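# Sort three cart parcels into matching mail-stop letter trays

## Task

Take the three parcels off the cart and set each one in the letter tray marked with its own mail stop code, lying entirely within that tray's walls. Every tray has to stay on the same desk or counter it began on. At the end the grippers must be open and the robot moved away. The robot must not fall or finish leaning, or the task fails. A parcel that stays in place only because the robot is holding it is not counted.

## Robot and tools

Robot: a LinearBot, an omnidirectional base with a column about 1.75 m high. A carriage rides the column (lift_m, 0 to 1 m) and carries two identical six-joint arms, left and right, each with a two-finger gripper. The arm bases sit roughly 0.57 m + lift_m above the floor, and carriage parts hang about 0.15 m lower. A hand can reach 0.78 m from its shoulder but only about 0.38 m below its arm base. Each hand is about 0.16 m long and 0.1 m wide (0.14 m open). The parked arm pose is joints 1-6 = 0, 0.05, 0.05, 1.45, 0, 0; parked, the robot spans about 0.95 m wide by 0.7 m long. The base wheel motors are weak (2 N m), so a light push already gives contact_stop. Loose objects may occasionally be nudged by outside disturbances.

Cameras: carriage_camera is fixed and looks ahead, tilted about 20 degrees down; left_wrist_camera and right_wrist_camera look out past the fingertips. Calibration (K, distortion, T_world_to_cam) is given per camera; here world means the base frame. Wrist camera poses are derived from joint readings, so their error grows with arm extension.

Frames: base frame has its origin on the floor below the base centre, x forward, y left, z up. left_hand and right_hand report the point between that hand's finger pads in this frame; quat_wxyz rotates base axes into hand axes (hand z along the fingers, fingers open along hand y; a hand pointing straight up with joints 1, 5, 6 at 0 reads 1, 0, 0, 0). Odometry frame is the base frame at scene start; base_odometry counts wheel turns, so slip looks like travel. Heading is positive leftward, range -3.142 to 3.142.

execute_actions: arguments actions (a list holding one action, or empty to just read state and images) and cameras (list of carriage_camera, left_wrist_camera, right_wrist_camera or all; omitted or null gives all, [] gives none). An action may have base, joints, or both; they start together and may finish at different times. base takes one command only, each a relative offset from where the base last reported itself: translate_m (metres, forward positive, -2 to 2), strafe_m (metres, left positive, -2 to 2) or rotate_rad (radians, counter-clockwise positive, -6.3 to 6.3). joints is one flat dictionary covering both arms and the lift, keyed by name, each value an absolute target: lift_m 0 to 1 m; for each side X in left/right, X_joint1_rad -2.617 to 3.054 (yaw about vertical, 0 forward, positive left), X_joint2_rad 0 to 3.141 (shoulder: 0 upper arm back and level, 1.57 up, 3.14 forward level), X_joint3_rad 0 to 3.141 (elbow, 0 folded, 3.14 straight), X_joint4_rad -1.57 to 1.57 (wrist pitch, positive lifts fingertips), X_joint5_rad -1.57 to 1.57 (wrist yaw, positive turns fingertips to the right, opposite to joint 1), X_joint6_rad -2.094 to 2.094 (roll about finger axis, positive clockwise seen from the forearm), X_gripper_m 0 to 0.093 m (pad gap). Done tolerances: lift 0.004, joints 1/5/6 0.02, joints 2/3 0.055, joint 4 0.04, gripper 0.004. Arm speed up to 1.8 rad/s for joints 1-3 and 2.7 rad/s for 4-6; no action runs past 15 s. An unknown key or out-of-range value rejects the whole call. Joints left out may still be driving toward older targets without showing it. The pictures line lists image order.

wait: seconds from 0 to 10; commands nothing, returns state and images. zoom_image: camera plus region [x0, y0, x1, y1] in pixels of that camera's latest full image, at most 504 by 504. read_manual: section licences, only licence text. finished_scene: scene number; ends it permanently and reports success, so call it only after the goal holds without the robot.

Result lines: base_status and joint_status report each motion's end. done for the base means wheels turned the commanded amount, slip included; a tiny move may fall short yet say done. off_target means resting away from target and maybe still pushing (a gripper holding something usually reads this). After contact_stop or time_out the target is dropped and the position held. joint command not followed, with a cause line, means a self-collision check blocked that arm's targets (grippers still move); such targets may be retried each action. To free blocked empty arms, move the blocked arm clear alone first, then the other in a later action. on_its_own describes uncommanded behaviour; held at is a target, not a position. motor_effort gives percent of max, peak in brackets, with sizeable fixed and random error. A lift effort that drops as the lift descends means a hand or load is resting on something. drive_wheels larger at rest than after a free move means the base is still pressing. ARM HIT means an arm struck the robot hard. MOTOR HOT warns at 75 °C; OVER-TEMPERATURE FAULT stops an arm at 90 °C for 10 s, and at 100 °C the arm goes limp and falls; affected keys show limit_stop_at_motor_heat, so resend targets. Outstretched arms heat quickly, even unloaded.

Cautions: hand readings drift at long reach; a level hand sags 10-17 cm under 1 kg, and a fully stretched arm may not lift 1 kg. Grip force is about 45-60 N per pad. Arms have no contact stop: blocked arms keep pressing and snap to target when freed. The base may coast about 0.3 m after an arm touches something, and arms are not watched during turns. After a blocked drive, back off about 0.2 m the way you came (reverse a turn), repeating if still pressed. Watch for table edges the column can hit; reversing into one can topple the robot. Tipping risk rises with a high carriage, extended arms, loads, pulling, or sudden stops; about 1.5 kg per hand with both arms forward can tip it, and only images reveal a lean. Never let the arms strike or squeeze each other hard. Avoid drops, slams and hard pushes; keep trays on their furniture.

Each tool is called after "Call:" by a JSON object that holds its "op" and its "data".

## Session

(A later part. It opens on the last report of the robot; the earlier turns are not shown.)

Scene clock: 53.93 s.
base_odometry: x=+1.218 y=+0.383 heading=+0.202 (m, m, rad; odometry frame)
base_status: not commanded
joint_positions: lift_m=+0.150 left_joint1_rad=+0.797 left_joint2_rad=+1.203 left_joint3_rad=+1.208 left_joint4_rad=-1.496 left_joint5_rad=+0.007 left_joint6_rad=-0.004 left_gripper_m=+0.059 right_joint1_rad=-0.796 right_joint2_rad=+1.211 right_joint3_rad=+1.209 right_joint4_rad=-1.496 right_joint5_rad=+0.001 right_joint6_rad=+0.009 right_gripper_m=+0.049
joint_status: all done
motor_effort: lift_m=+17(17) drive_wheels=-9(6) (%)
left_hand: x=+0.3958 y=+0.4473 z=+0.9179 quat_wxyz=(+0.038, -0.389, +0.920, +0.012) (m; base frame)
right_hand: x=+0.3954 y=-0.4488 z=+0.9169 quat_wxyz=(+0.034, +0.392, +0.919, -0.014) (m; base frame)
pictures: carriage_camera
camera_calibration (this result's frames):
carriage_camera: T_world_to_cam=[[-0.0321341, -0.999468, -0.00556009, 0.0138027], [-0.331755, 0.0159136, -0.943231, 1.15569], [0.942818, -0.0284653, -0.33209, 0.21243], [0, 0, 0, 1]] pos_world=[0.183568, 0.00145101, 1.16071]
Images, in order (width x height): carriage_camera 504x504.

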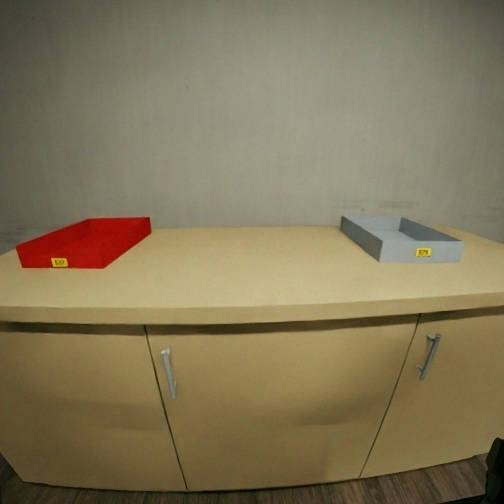

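Call:
{"op": "execute_actions", "data": {"actions": [{"base":{"translate_m":0.19},"joints":{"lift_m":0.5}}], "cameras": []}}

Call:
{"op": "execute_actions", "data": {"actions": [{"joints":{"left_joint1_rad":0.42,"left_joint2_rad":2.5,"left_joint3_rad":2.15,"left_joint4_rad":-1.13,"left_joint6_rad":0.42,"right_joint1_rad":-0.42,"right_joint2_rad":2.5,"right_joint3_rad":2.15,"right_joint4_rad":-1.13,"right_joint6_rad":-0.42}}], "cameras": []}}

Call:
{"op": "execute_actions", "data": {"actions": [{"joints":{"lift_m":0.42}}]}}

Scene clock: 56.47 s.
base_odometry: x=+1.404 y=+0.421 heading=+0.203 (m, m, rad; odometry frame)
base_status: done
joint_positions: lift_m=+0.500 left_joint1_rad=+0.797 left_joint2_rad=+1.203 left_joint3_rad=+1.208 left_joint4_rad=-1.497 left_joint5_rad=+0.008 left_joint6_rad=-0.003 left_gripper_m=+0.059 right_joint1_rad=-0.796 right_joint2_rad=+1.211 right_joint3_rad=+1.209 right_joint4_rad=-1.497 right_joint5_rad=+0.000 right_joint6_rad=+0.009 right_gripper_m=+0.049
joint_status: all done
motor_effort: lift_m=+19(22) drive_wheels=-6(40) (%)
left_hand: x=+0.3957 y=+0.4471 z=+1.2676 quat_wxyz=(+0.038, -0.389, +0.920, +0.011) (m; base frame)
right_hand: x=+0.3953 y=-0.4485 z=+1.2666 quat_wxyz=(+0.033, +0.392, +0.919, -0.014) (m; base frame)
pictures: none
No camera images: the call's "cameras" was empty. Leave "cameras" out to get every camera's image.

Scene clock: 58.17 s.
base_odometry: x=+1.404 y=+0.421 heading=+0.203 (m, m, rad; odometry frame)
base_status: not commanded
joint_positions: lift_m=+0.500 left_joint1_rad=+0.417 left_joint2_rad=+2.513 left_joint3_rad=+2.132 left_joint4_rad=-1.122 left_joint5_rad=+0.008 left_joint6_rad=+0.416 left_gripper_m=+0.059 right_joint1_rad=-0.417 right_joint2_rad=+2.520 right_joint3_rad=+2.121 right_joint4_rad=-1.126 right_joint5_rad=+0.000 right_joint6_rad=-0.411 right_gripper_m=+0.049
joint_status: all done
motor_effort: lift_m=+19(19) drive_wheels=+8(11) (%)
left_hand: x=+0.7202 y=+0.5142 z=+1.0799 quat_wxyz=(+0.033, +0.000, +0.999, +0.010) (m; base frame)
right_hand: x=+0.7150 y=-0.5135 z=+1.0734 quat_wxyz=(+0.021, +0.003, +1.000, -0.009) (m; base frame)
pictures: none
No camera images: the call's "cameras" was empty. Leave "cameras" out to get every camera's image.

Scene clock: 59.03 s.
base_odometry: x=+1.404 y=+0.421 heading=+0.203 (m, m, rad; odometry frame)
base_status: not commanded
joint_positions: lift_m=+0.420 left_joint1_rad=+0.417 left_joint2_rad=+2.508 left_joint3_rad=+2.141 left_joint4_rad=-1.124 left_joint5_rad=+0.008 left_joint6_rad=+0.416 left_gripper_m=+0.059 right_joint1_rad=-0.417 right_joint2_rad=+2.517 right_joint3_rad=+2.128 right_joint4_rad=-1.127 right_joint5_rad=+0.000 right_joint6_rad=-0.411 right_gripper_m=+0.049
joint_status: all done
motor_effort: lift_m=+17(18) drive_wheels=+5(6) (%)
left_hand: x=+0.7224 y=+0.5152 z=+1.0045 quat_wxyz=(+0.038, +0.000, +0.999, +0.012) (m; base frame)
right_hand: x=+0.7172 y=-0.5144 z=+0.9971 quat_wxyz=(+0.026, +0.003, +1.000, -0.011) (m; base frame)
pictures: carriage_camera, left_wrist_camera, right_wrist_camera
camera_calibration (this result's frames):
carriage_camera: T_world_to_cam=[[-0.0321341, -0.999468, -0.00556009, 0.0153038], [-0.331755, 0.0159136, -0.943231, 1.41035], [0.942818, -0.0284653, -0.33209, 0.302089], [0, 0, 0, 1]] pos_world=[0.183568, 0.00145101, 1.43069]
left_wrist_camera: T_world_to_cam=[[0.0146105, -0.99988, 0.0052003, 0.496096], [-0.86009, -0.00991517, 0.510046, 0.114607], [-0.509933, -0.0119248, -0.860131, 1.36038], [0, 0, 0, 1]] pos_world=[0.785026, 0.513394, 1.10907]
right_wrist_camera: T_world_to_cam=[[-0.0228969, -0.99932, 0.0288932, -0.52621], [-0.852446, 0.0346146, 0.521668, 0.119715], [-0.522313, -0.0126853, -0.852659, 1.34553], [0, 0, 0, 1]] pos_world=[0.792789, -0.512928, 1.10003]
Images, in order (width x height): carriage_camera 504x504, left_wrist_camera 504x504, right_wrist_camera 504x504.

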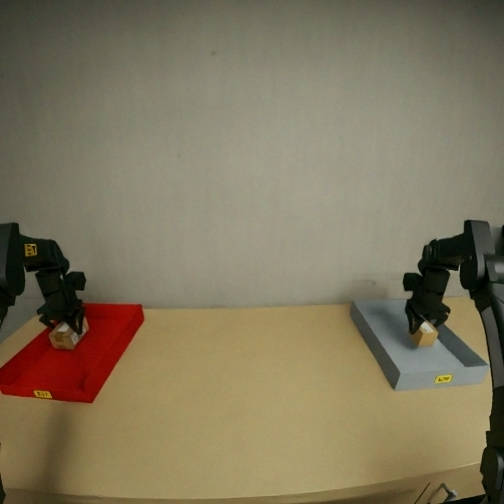

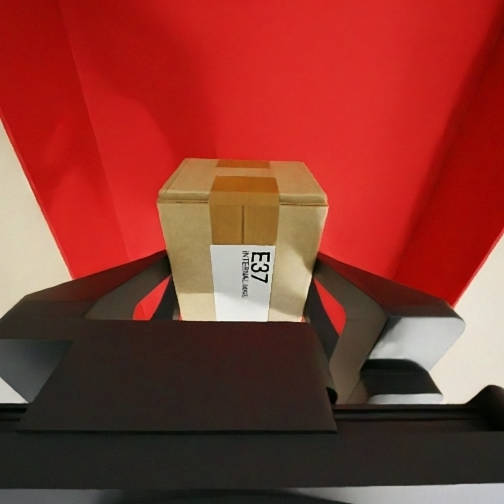

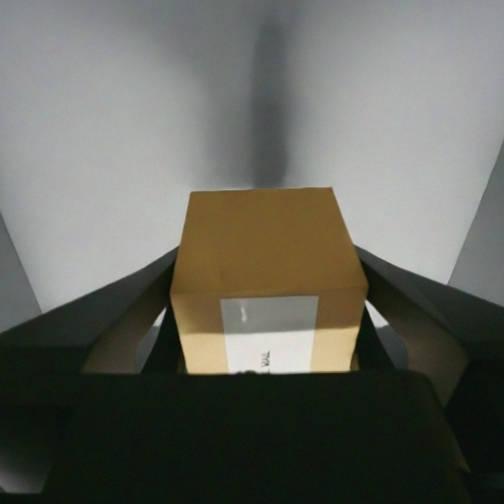

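Call:
{"op": "execute_actions", "data": {"actions": [{"joints":{"lift_m":0.355}}]}}

Scene clock: 59.97 s.
base_odometry: x=+1.404 y=+0.421 heading=+0.203 (m, m, rad; odometry frame)
base_status: not commanded
joint_positions: lift_m=+0.355 left_joint1_rad=+0.418 left_joint2_rad=+2.482 left_joint3_rad=+2.147 left_joint4_rad=-1.135 left_joint5_rad=+0.012 left_joint6_rad=+0.417 left_gripper_m=+0.059 right_joint1_rad=-0.416 right_joint2_rad=+2.485 right_joint3_rad=+2.141 right_joint4_rad=-1.147 right_joint5_rad=-0.001 right_joint6_rad=-0.411 right_gripper_m=+0.049
joint_status: all done
motor_effort: lift_m=+14(16) drive_wheels=+12(17) (%)
left_hand: x=+0.7246 y=+0.5156 z=+0.9542 quat_wxyz=(+0.049, +0.000, +0.999, +0.015) (m; base frame)
right_hand: x=+0.7196 y=-0.5147 z=+0.9507 quat_wxyz=(+0.037, +0.002, +0.999, -0.016) (m; base frame)
pictures: carriage_camera, left_wrist_camera, right_wrist_camera
camera_calibration (this result's frames):
carriage_camera: T_world_to_cam=[[-0.0321341, -0.999468, -0.00556009, 0.0149442], [-0.331755, 0.0159136, -0.943231, 1.34935], [0.942818, -0.0284653, -0.33209, 0.280611], [0, 0, 0, 1]] pos_world=[0.183568, 0.00145101, 1.36602]
left_wrist_camera: T_world_to_cam=[[0.0134535, -0.999909, -0.000238648, 0.502833], [-0.871154, -0.0118383, 0.490867, 0.169424], [-0.490825, -0.00639597, -0.871234, 1.3122], [0, 0, 0, 1]] pos_world=[0.784891, 0.513186, 1.06019]
right_wrist_camera: T_world_to_cam=[[-0.0220355, -0.999069, 0.037093, -0.533335], [-0.863985, 0.037698, 0.502105, 0.174488], [-0.503035, -0.0209836, -0.864011, 1.29987], [0, 0, 0, 1]] pos_world=[0.792885, -0.51214, 1.05528]
Images, in order (width x height): carriage_camera 504x504, left_wrist_camera 504x504, right_wrist_camera 504x504.

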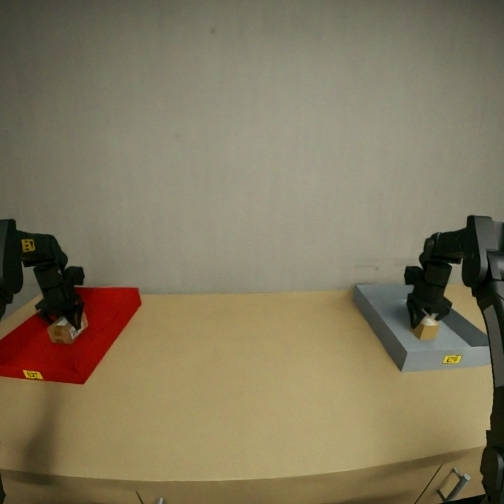

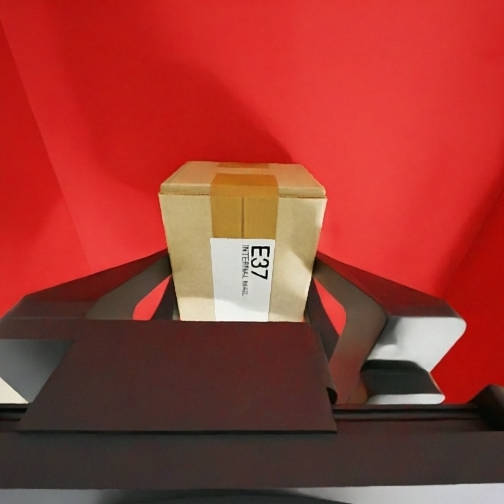

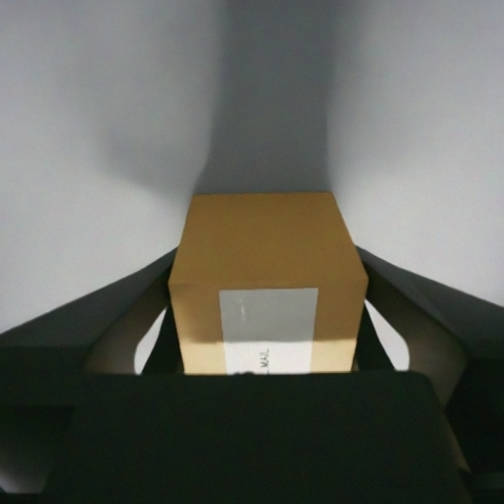

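Call:
{"op": "execute_actions", "data": {"actions": [{"joints":{"lift_m":0.365,"left_gripper_m":0.093,"right_gripper_m":0.093}}], "cameras": []}}

Call:
{"op": "execute_actions", "data": {"actions": [{"joints":{"lift_m":0.45}}], "cameras": []}}

Call:
{"op": "execute_actions", "data": {"actions": [{"base":{"translate_m":-0.74},"joints":{"left_joint1_rad":-0.11,"left_joint2_rad":1.2,"left_joint3_rad":1.2,"left_joint6_rad":-0.11,"right_joint1_rad":0,"right_joint2_rad":0.05,"right_joint3_rad":0.05,"right_joint4_rad":1.45,"right_joint6_rad":0}}], "cameras": ["carriage_camera"]}}

Call:
{"op": "execute_actions", "data": {"actions": [{"base":{"rotate_rad":-1.692},"joints":{"lift_m":0.3}}], "cameras": ["carriage_camera"]}}

Call:
{"op": "execute_actions", "data": {"actions": [{"base":{"translate_m":1.25},"joints":{"left_joint2_rad":2.2,"left_joint3_rad":1.7,"left_joint4_rad":-1.07}}], "cameras": ["carriage_camera","left_wrist_camera"]}}

Scene clock: 61.27 s.
base_odometry: x=+1.404 y=+0.421 heading=+0.203 (m, m, rad; odometry frame)
base_status: not commanded
joint_positions: lift_m=+0.365 left_joint1_rad=+0.418 left_joint2_rad=+2.489 left_joint3_rad=+2.147 left_joint4_rad=-1.134 left_joint5_rad=+0.012 left_joint6_rad=+0.417 left_gripper_m=+0.093 right_joint1_rad=-0.416 right_joint2_rad=+2.499 right_joint3_rad=+2.141 right_joint4_rad=-1.144 right_joint5_rad=-0.001 right_joint6_rad=-0.411 right_gripper_m=+0.093
joint_status: all done
motor_effort: lift_m=+19(22) drive_wheels=+6(11) (%)
left_hand: x=+0.7240 y=+0.5154 z=+0.9600 quat_wxyz=(+0.046, +0.000, +0.999, +0.014) (m; base frame)
right_hand: x=+0.7188 y=-0.5144 z=+0.9537 quat_wxyz=(+0.032, +0.002, +0.999, -0.014) (m; base frame)
pictures: none
No camera images: the call's "cameras" was empty. Leave "cameras" out to get every camera's image.

Scene clock: 62.13 s.
base_odometry: x=+1.404 y=+0.421 heading=+0.203 (m, m, rad; odometry frame)
base_status: not commanded
joint_positions: lift_m=+0.450 left_joint1_rad=+0.418 left_joint2_rad=+2.491 left_joint3_rad=+2.147 left_joint4_rad=-1.133 left_joint5_rad=+0.012 left_joint6_rad=+0.417 left_gripper_m=+0.093 right_joint1_rad=-0.416 right_joint2_rad=+2.508 right_joint3_rad=+2.141 right_joint4_rad=-1.141 right_joint5_rad=-0.001 right_joint6_rad=-0.411 right_gripper_m=+0.093
joint_status: all done
motor_effort: lift_m=+18(22) drive_wheels=+7(9) (%)
left_hand: x=+0.7240 y=+0.5154 z=+1.0442 quat_wxyz=(+0.045, +0.000, +0.999, +0.014) (m; base frame)
right_hand: x=+0.7186 y=-0.5143 z=+1.0346 quat_wxyz=(+0.029, +0.002, +0.999, -0.013) (m; base frame)
pictures: none
No camera images: the call's "cameras" was empty. Leave "cameras" out to get every camera's image.

Scene clock: 65.97 s.
base_odometry: x=+0.679 y=+0.272 heading=+0.203 (m, m, rad; odometry frame)
base_status: done
joint_positions: lift_m=+0.450 left_joint1_rad=-0.113 left_joint2_rad=+1.204 left_joint3_rad=+1.217 left_joint4_rad=-1.119 left_joint5_rad=+0.014 left_joint6_rad=-0.105 left_gripper_m=+0.093 right_joint1_rad=+0.005 right_joint2_rad=+0.054 right_joint3_rad=+0.064 right_joint4_rad=+1.452 right_joint5_rad=-0.004 right_joint6_rad=-0.010 right_gripper_m=+0.093
joint_status: all done
motor_effort: lift_m=+18(18) drive_wheels=-4(60) (%)
left_hand: x=+0.5404 y=+0.2790 z=+1.2454 quat_wxyz=(+0.229, +0.005, +0.973, -0.032) (m; base frame)
right_hand: x=+0.2901 y=-0.3120 z=+1.4764 quat_wxyz=(+0.999, -0.002, +0.055, -0.003) (m; base frame)
pictures: carriage_camera
camera_calibration (this result's frames):
carriage_camera: T_world_to_cam=[[-0.0321341, -0.999468, -0.00556009, 0.0154699], [-0.331755, 0.0159136, -0.943231, 1.43853], [0.942818, -0.0284653, -0.33209, 0.31201], [0, 0, 0, 1]] pos_world=[0.183568, 0.00145101, 1.46057]
Images, in order (width x height): carriage_camera 504x504.

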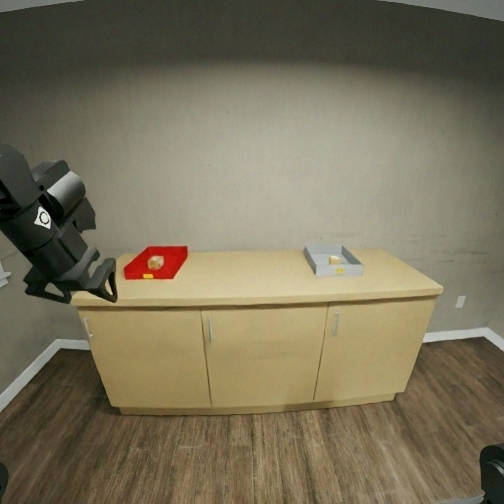

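Scene clock: 69.17 s.
base_odometry: x=+0.679 y=+0.272 heading=-1.488 (m, m, rad; odometry frame)
base_status: done
joint_positions: lift_m=+0.300 left_joint1_rad=-0.113 left_joint2_rad=+1.204 left_joint3_rad=+1.211 left_joint4_rad=-1.124 left_joint5_rad=+0.014 left_joint6_rad=-0.106 left_gripper_m=+0.093 right_joint1_rad=+0.005 right_joint2_rad=+0.054 right_joint3_rad=+0.064 right_joint4_rad=+1.452 right_joint5_rad=-0.002 right_joint6_rad=-0.010 right_gripper_m=+0.093
joint_status: all done
motor_effort: lift_m=+17(17) drive_wheels=+18(53) (%)
left_hand: x=+0.5382 y=+0.2792 z=+1.0926 quat_wxyz=(+0.223, +0.005, +0.974, -0.031) (m; base frame)
right_hand: x=+0.2901 y=-0.3123 z=+1.3266 quat_wxyz=(+0.999, -0.001, +0.055, -0.003) (m; base frame)
pictures: carriage_camera
camera_calibration (this result's frames):
carriage_camera: T_world_to_cam=[[-0.0321341, -0.999468, -0.00556009, 0.0146369], [-0.331755, 0.0159136, -0.943231, 1.2972], [0.942818, -0.0284653, -0.33209, 0.262252], [0, 0, 0, 1]] pos_world=[0.183568, 0.00145101, 1.31073]
Images, in order (width x height): carriage_camera 504x504.

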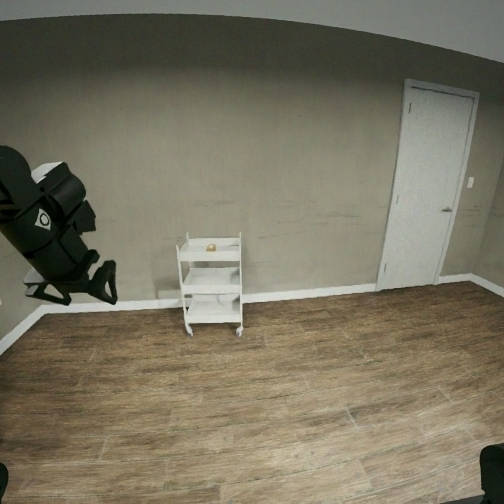

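Scene clock: 74.03 s.
base_odometry: x=+0.780 y=-0.974 heading=-1.489 (m, m, rad; odometry frame)
base_status: done
joint_positions: lift_m=+0.300 left_joint1_rad=-0.113 left_joint2_rad=+2.201 left_joint3_rad=+1.691 left_joint4_rad=-1.060 left_joint5_rad=+0.014 left_joint6_rad=-0.106 left_gripper_m=+0.093 right_joint1_rad=+0.005 right_joint2_rad=+0.054 right_joint3_rad=+0.064 right_joint4_rad=+1.452 right_joint5_rad=-0.002 right_joint6_rad=-0.010 right_gripper_m=+0.093
joint_status: all done
motor_effort: lift_m=+17(17) drive_wheels=-11(51) (%)
left_hand: x=+0.6786 y=+0.2633 z=+0.9059 quat_wxyz=(+0.000, +0.003, +1.000, -0.007) (m; base frame)
right_hand: x=+0.2901 y=-0.3123 z=+1.3266 quat_wxyz=(+0.999, -0.001, +0.055, -0.003) (m; base frame)
pictures: carriage_camera, left_wrist_camera
camera_calibration (this result's frames):
carriage_camera: T_world_to_cam=[[-0.0321341, -0.999468, -0.00556009, 0.0146369], [-0.331755, 0.0159136, -0.943231, 1.2972], [0.942818, -0.0284653, -0.33209, 0.262252], [0, 0, 0, 1]] pos_world=[0.183568, 0.00145101, 1.31073]
left_wrist_camera: T_world_to_cam=[[0.00858598, -0.999043, 0.0428939, 0.215162], [-0.818943, 0.0175896, 0.573605, 0.0318991], [-0.57381, -0.0400526, -0.818008, 1.26284], [0, 0, 0, 1]] pos_world=[0.748906, 0.264975, 1.00549]
Images, in order (width x height): carriage_camera 504x504, left_wrist_camera 504x504.

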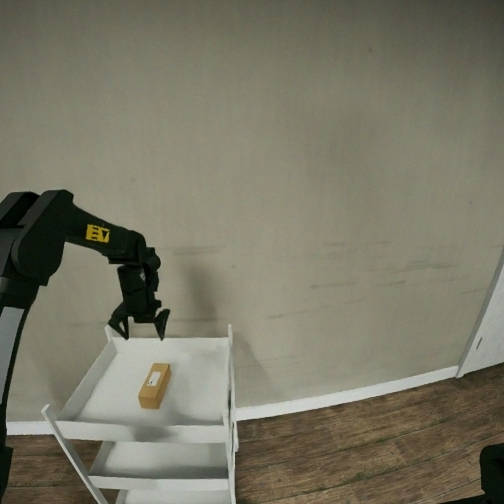

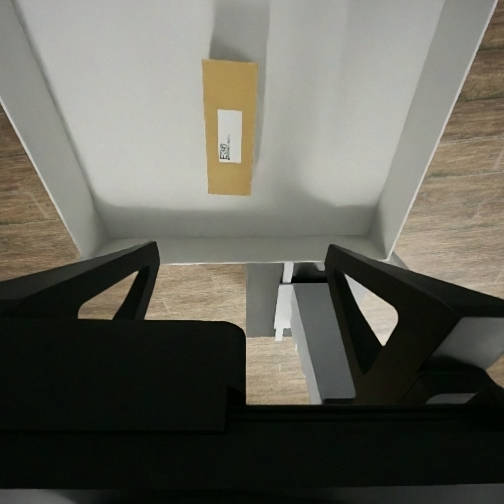

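Call:
{"op": "execute_actions", "data": {"actions": [{"base":{"translate_m":0.018},"joints":{"lift_m":0.15,"left_joint1_rad":-0.073,"left_joint6_rad":-0.03}}], "cameras": ["left_wrist_camera"]}}

Call:
{"op": "execute_actions", "data": {"actions": [{"joints":{"lift_m":0.098}}], "cameras": ["left_wrist_camera"]}}

Scene clock: 75.40 s.
base_odometry: x=+0.781 y=-0.992 heading=-1.490 (m, m, rad; odometry frame)
base_status: done
joint_positions: lift_m=+0.150 left_joint1_rad=-0.071 left_joint2_rad=+2.200 left_joint3_rad=+1.691 left_joint4_rad=-1.063 left_joint5_rad=+0.014 left_joint6_rad=-0.034 left_gripper_m=+0.093 right_joint1_rad=+0.005 right_joint2_rad=+0.054 right_joint3_rad=+0.064 right_joint4_rad=+1.453 right_joint5_rad=-0.001 right_joint6_rad=-0.010 right_gripper_m=+0.093
joint_status: all done
motor_effort: lift_m=+17(17) drive_wheels=-8(45) (%)
left_hand: x=+0.6796 y=+0.2806 z=+0.7562 quat_wxyz=(-0.001, +0.019, +1.000, -0.007) (m; base frame)
right_hand: x=+0.2899 y=-0.3124 z=+1.1766 quat_wxyz=(+0.999, -0.001, +0.054, -0.003) (m; base frame)
pictures: left_wrist_camera
camera_calibration (this result's frames):
left_wrist_camera: T_world_to_cam=[[-0.0226028, -0.998829, 0.0427788, 0.260006], [-0.817265, 0.0431057, 0.574648, 0.109214], [-0.575819, -0.0219729, -0.817282, 1.13739], [0, 0, 0, 1]] pos_world=[0.750062, 0.279985, 0.855683]
Images, in order (width x height): left_wrist_camera 504x504.

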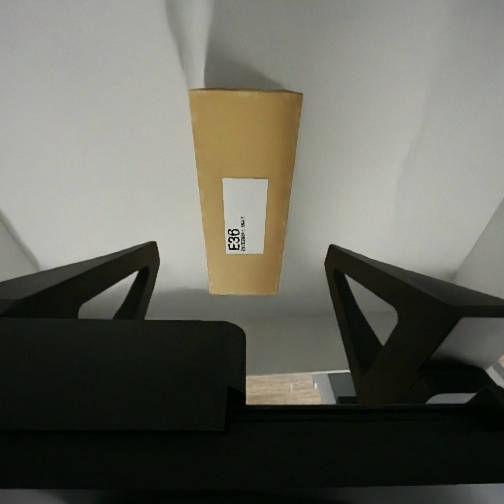

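Scene clock: 76.13 s.
base_odometry: x=+0.781 y=-0.992 heading=-1.490 (m, m, rad; odometry frame)
base_status: not commanded
joint_positions: lift_m=+0.098 left_joint1_rad=-0.071 left_joint2_rad=+2.203 left_joint3_rad=+1.691 left_joint4_rad=-1.065 left_joint5_rad=+0.014 left_joint6_rad=-0.034 left_gripper_m=+0.093 right_joint1_rad=+0.005 right_joint2_rad=+0.054 right_joint3_rad=+0.061 right_joint4_rad=+1.453 right_joint5_rad=-0.001 right_joint6_rad=-0.010 right_gripper_m=+0.093
joint_status: all done
motor_effort: lift_m=+17(17) drive_wheels=-6(11) (%)
left_hand: x=+0.6789 y=+0.2806 z=+0.7030 quat_wxyz=(-0.003, +0.019, +1.000, -0.007) (m; base frame)
right_hand: x=+0.2906 y=-0.3124 z=+1.1240 quat_wxyz=(+0.998, -0.001, +0.055, -0.003) (m; base frame)
pictures: left_wrist_camera
camera_calibration (this result's frames):
left_wrist_camera: T_world_to_cam=[[-0.022408, -0.998843, 0.0425549, 0.262345], [-0.814632, 0.0429172, 0.578388, 0.134876], [-0.579545, -0.0217061, -0.814651, 1.09411], [0, 0, 0, 1]] pos_world=[0.749837, 0.280002, 0.802142]
Images, in order (width x height): left_wrist_camera 504x504.

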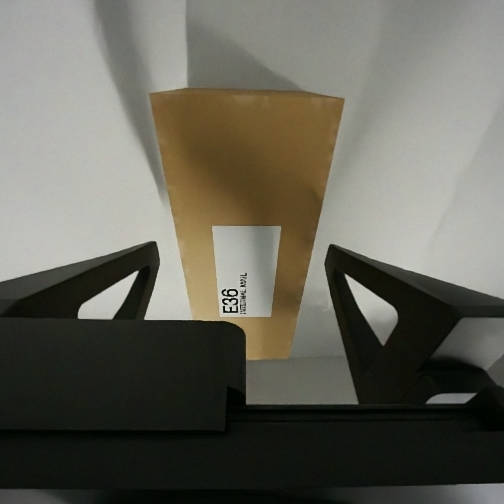

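Call:
{"op": "execute_actions", "data": {"actions": [{"joints":{"left_gripper_m":0.035}}], "cameras": []}}

Call:
{"op": "execute_actions", "data": {"actions": [{"joints":{"lift_m":0.27}}], "cameras": []}}

Call:
{"op": "execute_actions", "data": {"actions": [{"base":{"translate_m":-1.4},"joints":{"left_joint1_rad":0.6,"left_joint2_rad":1.2,"left_joint3_rad":1.2,"left_joint4_rad":-1.5}}], "cameras": []}}

Call:
{"op": "execute_actions", "data": {"actions": [{"base":{"rotate_rad":-1.44},"joints":{"lift_m":0.05}}], "cameras": []}}

Call:
{"op": "execute_actions", "data": {"actions": [{"base":{"translate_m":1.7}}], "cameras": ["carriage_camera"]}}

Call:
{"op": "zoom_image", "data": {"camera": "carriage_camera", "region": [80, 220, 400, 290]}}

Scene clock: 77.43 s.
base_odometry: x=+0.781 y=-0.992 heading=-1.490 (m, m, rad; odometry frame)
base_status: not commanded
joint_positions: lift_m=+0.098 left_joint1_rad=-0.071 left_joint2_rad=+2.203 left_joint3_rad=+1.691 left_joint4_rad=-1.065 left_joint5_rad=+0.014 left_joint6_rad=-0.033 left_gripper_m=+0.051 right_joint1_rad=+0.005 right_joint2_rad=+0.054 right_joint3_rad=+0.061 right_joint4_rad=+1.453 right_joint5_rad=-0.001 right_joint6_rad=-0.010 right_gripper_m=+0.093
joint_status: left_gripper_m off_target (ended at +0.051, target +0.035)
motor_effort: lift_m=+17(17) drive_wheels=-8(11) (%)
left_hand: x=+0.6789 y=+0.2807 z=+0.7030 quat_wxyz=(-0.003, +0.019, +1.000, -0.007) (m; base frame)
right_hand: x=+0.2906 y=-0.3124 z=+1.1240 quat_wxyz=(+0.998, -0.001, +0.055, -0.003) (m; base frame)
pictures: none
No camera images: the call's "cameras" was empty. Leave "cameras" out to get every camera's image.

Scene clock: 78.67 s.
base_odometry: x=+0.781 y=-0.992 heading=-1.490 (m, m, rad; odometry frame)
base_status: not commanded
joint_positions: lift_m=+0.270 left_joint1_rad=-0.071 left_joint2_rad=+2.200 left_joint3_rad=+1.691 left_joint4_rad=-1.065 left_joint5_rad=+0.014 left_joint6_rad=-0.033 left_gripper_m=+0.051 right_joint1_rad=+0.005 right_joint2_rad=+0.054 right_joint3_rad=+0.061 right_joint4_rad=+1.453 right_joint5_rad=-0.001 right_joint6_rad=-0.010 right_gripper_m=+0.093
joint_status: all done
motor_effort: lift_m=+18(22) drive_wheels=-9(7) (%)
left_hand: x=+0.6791 y=+0.2806 z=+0.8760 quat_wxyz=(-0.002, +0.019, +1.000, -0.007) (m; base frame)
right_hand: x=+0.2906 y=-0.3124 z=+1.2958 quat_wxyz=(+0.998, -0.001, +0.055, -0.003) (m; base frame)
pictures: none
No camera images: the call's "cameras" was empty. Leave "cameras" out to get every camera's image.

Scene clock: 83.83 s.
base_odometry: x=+0.670 y=+0.404 heading=-1.491 (m, m, rad; odometry frame)
base_status: done
joint_positions: lift_m=+0.270 left_joint1_rad=+0.596 left_joint2_rad=+1.206 left_joint3_rad=+1.216 left_joint4_rad=-1.490 left_joint5_rad=+0.009 left_joint6_rad=-0.033 left_gripper_m=+0.051 right_joint1_rad=+0.005 right_joint2_rad=+0.054 right_joint3_rad=+0.061 right_joint4_rad=+1.451 right_joint5_rad=-0.001 right_joint6_rad=-0.010 right_gripper_m=+0.093
joint_status: all done
motor_effort: lift_m=+19(19) drive_wheels=-11(59) (%)
left_hand: x=+0.4227 y=+0.4196 z=+1.0394 quat_wxyz=(+0.045, -0.309, +0.950, +0.008) (m; base frame)
right_hand: x=+0.2909 y=-0.3125 z=+1.2957 quat_wxyz=(+0.998, -0.001, +0.056, -0.002) (m; base frame)
pictures: none
No camera images: the call's "cameras" was empty. Leave "cameras" out to get every camera's image.

Scene clock: 86.83 s.
base_odometry: x=+0.670 y=+0.404 heading=-2.930 (m, m, rad; odometry frame)
base_status: done
joint_positions: lift_m=+0.050 left_joint1_rad=+0.597 left_joint2_rad=+1.206 left_joint3_rad=+1.208 left_joint4_rad=-1.491 left_joint5_rad=+0.008 left_joint6_rad=-0.033 left_gripper_m=+0.051 right_joint1_rad=+0.005 right_joint2_rad=+0.054 right_joint3_rad=+0.061 right_joint4_rad=+1.450 right_joint5_rad=-0.001 right_joint6_rad=-0.010 right_gripper_m=+0.093
joint_status: all done
motor_effort: lift_m=+18(18) drive_wheels=+16(54) (%)
left_hand: x=+0.4211 y=+0.4189 z=+0.8174 quat_wxyz=(+0.040, -0.309, +0.950, +0.008) (m; base frame)
right_hand: x=+0.2912 y=-0.3125 z=+1.0759 quat_wxyz=(+0.998, -0.001, +0.056, -0.002) (m; base frame)
pictures: none
No camera images: the call's "cameras" was empty. Leave "cameras" out to get every camera's image.

Scene clock: 92.60 s.
base_odometry: x=-0.993 y=+0.049 heading=-2.931 (m, m, rad; odometry frame)
base_status: done
joint_positions: lift_m=+0.050 left_joint1_rad=+0.597 left_joint2_rad=+1.206 left_joint3_rad=+1.208 left_joint4_rad=-1.492 left_joint5_rad=+0.008 left_joint6_rad=-0.033 left_gripper_m=+0.051 right_joint1_rad=+0.005 right_joint2_rad=+0.054 right_joint3_rad=+0.061 right_joint4_rad=+1.450 right_joint5_rad=-0.001 right_joint6_rad=-0.010 right_gripper_m=+0.093
joint_status: not commanded
motor_effort: lift_m=+18(18) drive_wheels=-12(53) (%)
left_hand: x=+0.4207 y=+0.4187 z=+0.8173 quat_wxyz=(+0.039, -0.309, +0.950, +0.007) (m; base frame)
right_hand: x=+0.2912 y=-0.3125 z=+1.0759 quat_wxyz=(+0.998, -0.001, +0.056, -0.002) (m; base frame)
pictures: carriage_camera
camera_calibration (this result's frames):
carriage_camera: T_world_to_cam=[[-0.0321341, -0.999468, -0.00556009, 0.0132465], [-0.331755, 0.0159136, -0.943231, 1.06133], [0.942818, -0.0284653, -0.33209, 0.179207], [0, 0, 0, 1]] pos_world=[0.183568, 0.00145101, 1.06067]
Images, in order (width x height): carriage_camera 504x504.

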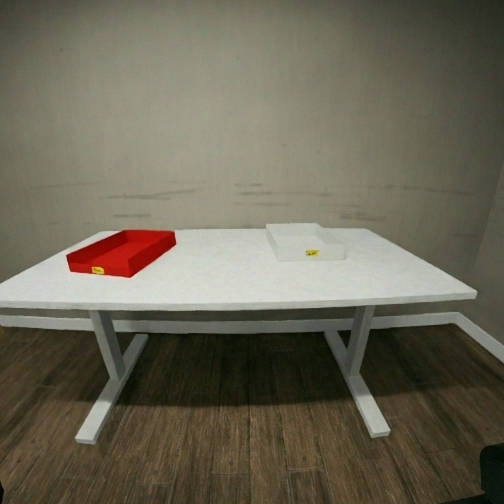

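Region (80, 220, 400, 290) of carriage_camera's 504x504 image, scaled by 1.575, with more detail than that image has; it fills the top 110 rows of this view, and the rest is white.

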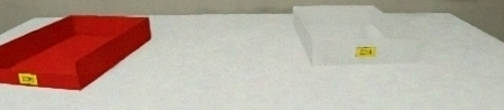

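Call:
{"op": "zoom_image", "data": {"camera": "carriage_camera", "region": [75, 258, 125, 283]}}

Call:
{"op": "zoom_image", "data": {"camera": "carriage_camera", "region": [287, 240, 337, 265]}}

Region (75, 258, 125, 283) of carriage_camera's 504x504 image, scaled by 10.080, with more detail than that image has.

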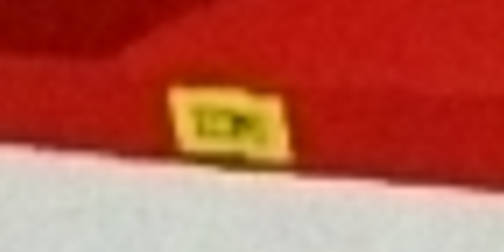

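Region (287, 240, 337, 265) of carriage_camera's 504x504 image, scaled by 10.080, with more detail than that image has.

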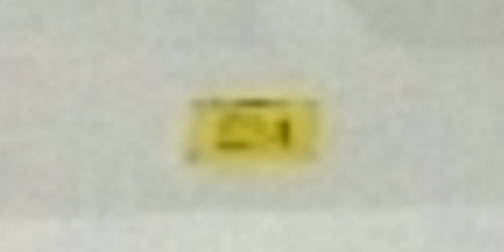

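Call:
{"op": "execute_actions", "data": {"actions": [{"base":{"translate_m":0.31},"joints":{"lift_m":0.32}}], "cameras": []}}

Call:
{"op": "execute_actions", "data": {"actions": [{"joints":{"left_joint1_rad":0.33,"left_joint2_rad":2.5,"left_joint3_rad":2.15,"left_joint4_rad":-1.13,"left_joint6_rad":0.48}}], "cameras": ["carriage_camera","left_wrist_camera"]}}

Call:
{"op": "zoom_image", "data": {"camera": "carriage_camera", "region": [20, 360, 140, 450]}}

Scene clock: 97.97 s.
base_odometry: x=-1.296 y=-0.015 heading=-2.932 (m, m, rad; odometry frame)
base_status: done
joint_positions: lift_m=+0.320 left_joint1_rad=+0.597 left_joint2_rad=+1.206 left_joint3_rad=+1.206 left_joint4_rad=-1.496 left_joint5_rad=+0.008 left_joint6_rad=-0.033 left_gripper_m=+0.051 right_joint1_rad=+0.005 right_joint2_rad=+0.054 right_joint3_rad=+0.061 right_joint4_rad=+1.451 right_joint5_rad=-0.001 right_joint6_rad=-0.010 right_gripper_m=+0.093
joint_status: all done
motor_effort: lift_m=+18(22) drive_wheels=-13(43) (%)
left_hand: x=+0.4198 y=+0.4180 z=+1.0869 quat_wxyz=(+0.037, -0.309, +0.950, +0.006) (m; base frame)
right_hand: x=+0.2909 y=-0.3125 z=+1.3458 quat_wxyz=(+0.998, -0.001, +0.056, -0.002) (m; base frame)
pictures: none
No camera images: the call's "cameras" was empty. Leave "cameras" out to get every camera's image.

Scene clock: 99.67 s.
base_odometry: x=-1.296 y=-0.015 heading=-2.932 (m, m, rad; odometry frame)
base_status: not commanded
joint_positions: lift_m=+0.320 left_joint1_rad=+0.329 left_joint2_rad=+2.515 left_joint3_rad=+2.131 left_joint4_rad=-1.123 left_joint5_rad=+0.008 left_joint6_rad=+0.476 left_gripper_m=+0.051 right_joint1_rad=+0.005 right_joint2_rad=+0.054 right_joint3_rad=+0.061 right_joint4_rad=+1.451 right_joint5_rad=-0.001 right_joint6_rad=-0.010 right_gripper_m=+0.093
joint_status: all done
motor_effort: lift_m=+18(18) drive_wheels=-5(11) (%)
left_hand: x=+0.7354 y=+0.4730 z=+0.8989 quat_wxyz=(+0.031, +0.073, +0.997, +0.009) (m; base frame)
right_hand: x=+0.2909 y=-0.3125 z=+1.3458 quat_wxyz=(+0.998, -0.001, +0.056, -0.002) (m; base frame)
pictures: carriage_camera, left_wrist_camera
camera_calibration (this result's frames):
carriage_camera: T_world_to_cam=[[-0.0321341, -0.999468, -0.00556009, 0.0147471], [-0.331755, 0.0159136, -0.943231, 1.3159], [0.942818, -0.0284653, -0.33209, 0.268836], [0, 0, 0, 1]] pos_world=[0.183568, 0.00145101, 1.33056]
left_wrist_camera: T_world_to_cam=[[-0.132027, -0.991216, 0.00770828, 0.555756], [-0.84456, 0.116557, 0.522621, 0.0966279], [-0.518929, 0.0624901, -0.85253, 1.24022], [0, 0, 0, 1]] pos_world=[0.798567, 0.462111, 1.00254]
Images, in order (width x height): carriage_camera 504x504, left_wrist_camera 504x504.

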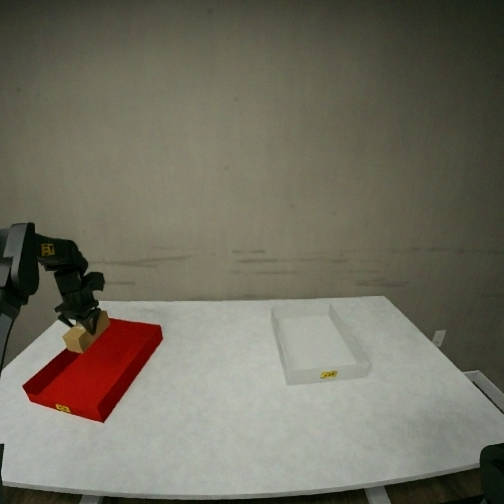

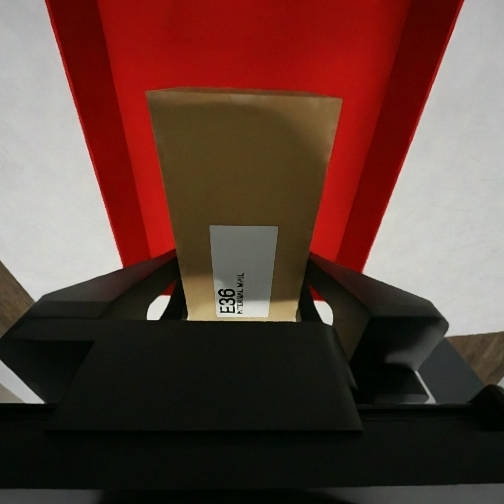

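Region (20, 360, 140, 450) of carriage_camera's 504x504 image, scaled by 4.200, with more detail than that image has; it fills the top 378 rows of this view, and the rest is white.

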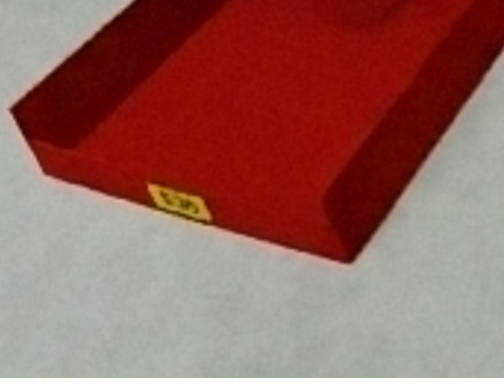

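Call:
{"op": "execute_actions", "data": {"actions": [{"joints":{"lift_m":0.208}}], "cameras": ["carriage_camera"]}}

Scene clock: 100.90 s.
base_odometry: x=-1.296 y=-0.015 heading=-2.932 (m, m, rad; odometry frame)
base_status: not commanded
joint_positions: lift_m=+0.208 left_joint1_rad=+0.329 left_joint2_rad=+2.510 left_joint3_rad=+2.139 left_joint4_rad=-1.125 left_joint5_rad=+0.008 left_joint6_rad=+0.476 left_gripper_m=+0.051 right_joint1_rad=+0.005 right_joint2_rad=+0.054 right_joint3_rad=+0.061 right_joint4_rad=+1.451 right_joint5_rad=-0.001 right_joint6_rad=-0.010 right_gripper_m=+0.093
joint_status: all done
motor_effort: lift_m=+18(18) drive_wheels=-9(10) (%)
left_hand: x=+0.7377 y=+0.4738 z=+0.7912 quat_wxyz=(+0.036, +0.073, +0.997, +0.011) (m; base frame)
right_hand: x=+0.2909 y=-0.3125 z=+1.2339 quat_wxyz=(+0.998, -0.001, +0.056, -0.002) (m; base frame)
pictures: carriage_camera
camera_calibration (this result's frames):
carriage_camera: T_world_to_cam=[[-0.0321341, -0.999468, -0.00556009, 0.0141249], [-0.331755, 0.0159136, -0.943231, 1.21035], [0.942818, -0.0284653, -0.33209, 0.231672], [0, 0, 0, 1]] pos_world=[0.183568, 0.00145101, 1.21865]
Images, in order (width x height): carriage_camera 504x504.

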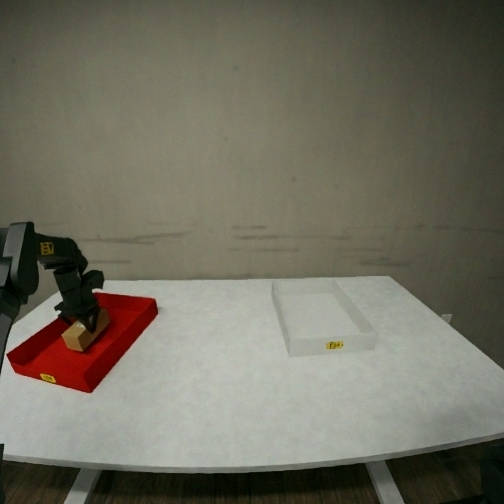

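Call:
{"op": "execute_actions", "data": {"actions": [{"joints":{"lift_m":0.19}}], "cameras": []}}

Call:
{"op": "execute_actions", "data": {"actions": [{"joints":{"left_gripper_m":0.093}}], "cameras": []}}

Call:
{"op": "execute_actions", "data": {"actions": [{"joints":{"lift_m":0.29}}], "cameras": []}}

Call:
{"op": "execute_actions", "data": {"actions": [{"base":{"translate_m":-0.4},"joints":{"left_joint1_rad":0,"left_joint2_rad":0.05,"left_joint3_rad":0.05,"left_joint4_rad":1.45,"left_joint6_rad":0}}], "cameras": ["carriage_camera"]}}

Scene clock: 101.90 s.
base_odometry: x=-1.296 y=-0.015 heading=-2.932 (m, m, rad; odometry frame)
base_status: not commanded
joint_positions: lift_m=+0.190 left_joint1_rad=+0.329 left_joint2_rad=+2.509 left_joint3_rad=+2.139 left_joint4_rad=-1.126 left_joint5_rad=+0.008 left_joint6_rad=+0.476 left_gripper_m=+0.051 right_joint1_rad=+0.005 right_joint2_rad=+0.054 right_joint3_rad=+0.060 right_joint4_rad=+1.451 right_joint5_rad=-0.001 right_joint6_rad=-0.010 right_gripper_m=+0.093
joint_status: all done
motor_effort: lift_m=+17(17) drive_wheels=-6(9) (%)
left_hand: x=+0.7376 y=+0.4737 z=+0.7737 quat_wxyz=(+0.036, +0.073, +0.997, +0.011) (m; base frame)
right_hand: x=+0.2915 y=-0.3125 z=+1.2155 quat_wxyz=(+0.998, -0.001, +0.057, -0.002) (m; base frame)
pictures: none
No camera images: the call's "cameras" was empty. Leave "cameras" out to get every camera's image.

Scene clock: 102.53 s.
base_odometry: x=-1.296 y=-0.015 heading=-2.932 (m, m, rad; odometry frame)
base_status: not commanded
joint_positions: lift_m=+0.190 left_joint1_rad=+0.329 left_joint2_rad=+2.509 left_joint3_rad=+2.139 left_joint4_rad=-1.126 left_joint5_rad=+0.008 left_joint6_rad=+0.476 left_gripper_m=+0.093 right_joint1_rad=+0.005 right_joint2_rad=+0.054 right_joint3_rad=+0.060 right_joint4_rad=+1.451 right_joint5_rad=-0.001 right_joint6_rad=-0.010 right_gripper_m=+0.093
joint_status: all done
motor_effort: lift_m=+17(17) drive_wheels=-7(12) (%)
left_hand: x=+0.7376 y=+0.4737 z=+0.7737 quat_wxyz=(+0.036, +0.073, +0.997, +0.011) (m; base frame)
right_hand: x=+0.2915 y=-0.3125 z=+1.2155 quat_wxyz=(+0.998, -0.001, +0.057, -0.002) (m; base frame)
pictures: none
No camera images: the call's "cameras" was empty. Leave "cameras" out to get every camera's image.

Scene clock: 103.47 s.
base_odometry: x=-1.296 y=-0.015 heading=-2.932 (m, m, rad; odometry frame)
base_status: not commanded
joint_positions: lift_m=+0.290 left_joint1_rad=+0.329 left_joint2_rad=+2.490 left_joint3_rad=+2.139 left_joint4_rad=-1.127 left_joint5_rad=+0.008 left_joint6_rad=+0.476 left_gripper_m=+0.093 right_joint1_rad=+0.005 right_joint2_rad=+0.054 right_joint3_rad=+0.060 right_joint4_rad=+1.451 right_joint5_rad=-0.001 right_joint6_rad=-0.010 right_gripper_m=+0.093
joint_status: all done
motor_effort: lift_m=+19(22) drive_wheels=-8(10) (%)
left_hand: x=+0.7394 y=+0.4744 z=+0.8826 quat_wxyz=(+0.044, +0.073, +0.996, +0.014) (m; base frame)
right_hand: x=+0.2915 y=-0.3125 z=+1.3153 quat_wxyz=(+0.998, -0.001, +0.057, -0.002) (m; base frame)
pictures: none
No camera images: the call's "cameras" was empty. Leave "cameras" out to get every camera's image.

Scene clock: 106.37 s.
base_odometry: x=-0.904 y=+0.068 heading=-2.933 (m, m, rad; odometry frame)
base_status: done
joint_positions: lift_m=+0.290 left_joint1_rad=-0.001 left_joint2_rad=+0.057 left_joint3_rad=+0.066 left_joint4_rad=+1.453 left_joint5_rad=+0.013 left_joint6_rad=+0.005 left_gripper_m=+0.093 right_joint1_rad=+0.005 right_joint2_rad=+0.054 right_joint3_rad=+0.060 right_joint4_rad=+1.450 right_joint5_rad=-0.001 right_joint6_rad=-0.010 right_gripper_m=+0.093
joint_status: all done
motor_effort: lift_m=+18(18) drive_wheels=-10(63) (%)
left_hand: x=+0.2902 y=+0.3105 z=+1.3170 quat_wxyz=(+0.998, +0.007, +0.055, +0.001) (m; base frame)
right_hand: x=+0.2916 y=-0.3126 z=+1.3153 quat_wxyz=(+0.998, -0.001, +0.057, -0.002) (m; base frame)
pictures: carriage_camera
camera_calibration (this result's frames):
carriage_camera: T_world_to_cam=[[-0.0321341, -0.999468, -0.00556009, 0.0145802], [-0.331755, 0.0159136, -0.943231, 1.28759], [0.942818, -0.0284653, -0.33209, 0.258866], [0, 0, 0, 1]] pos_world=[0.183568, 0.00145101, 1.30054]
Images, in order (width x height): carriage_camera 504x504.

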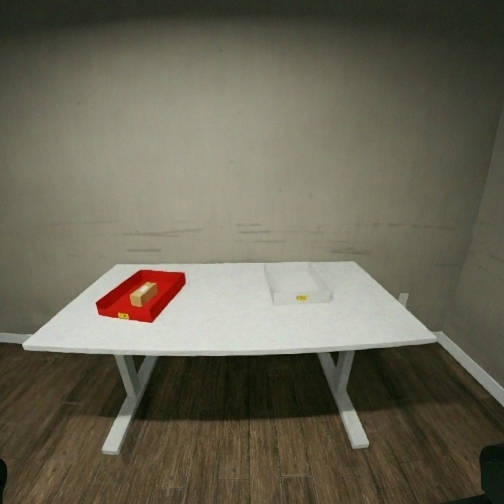

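Call:
{"op": "finished_scene", "data": {"scene": 1}}

The scene is finished: the task was done.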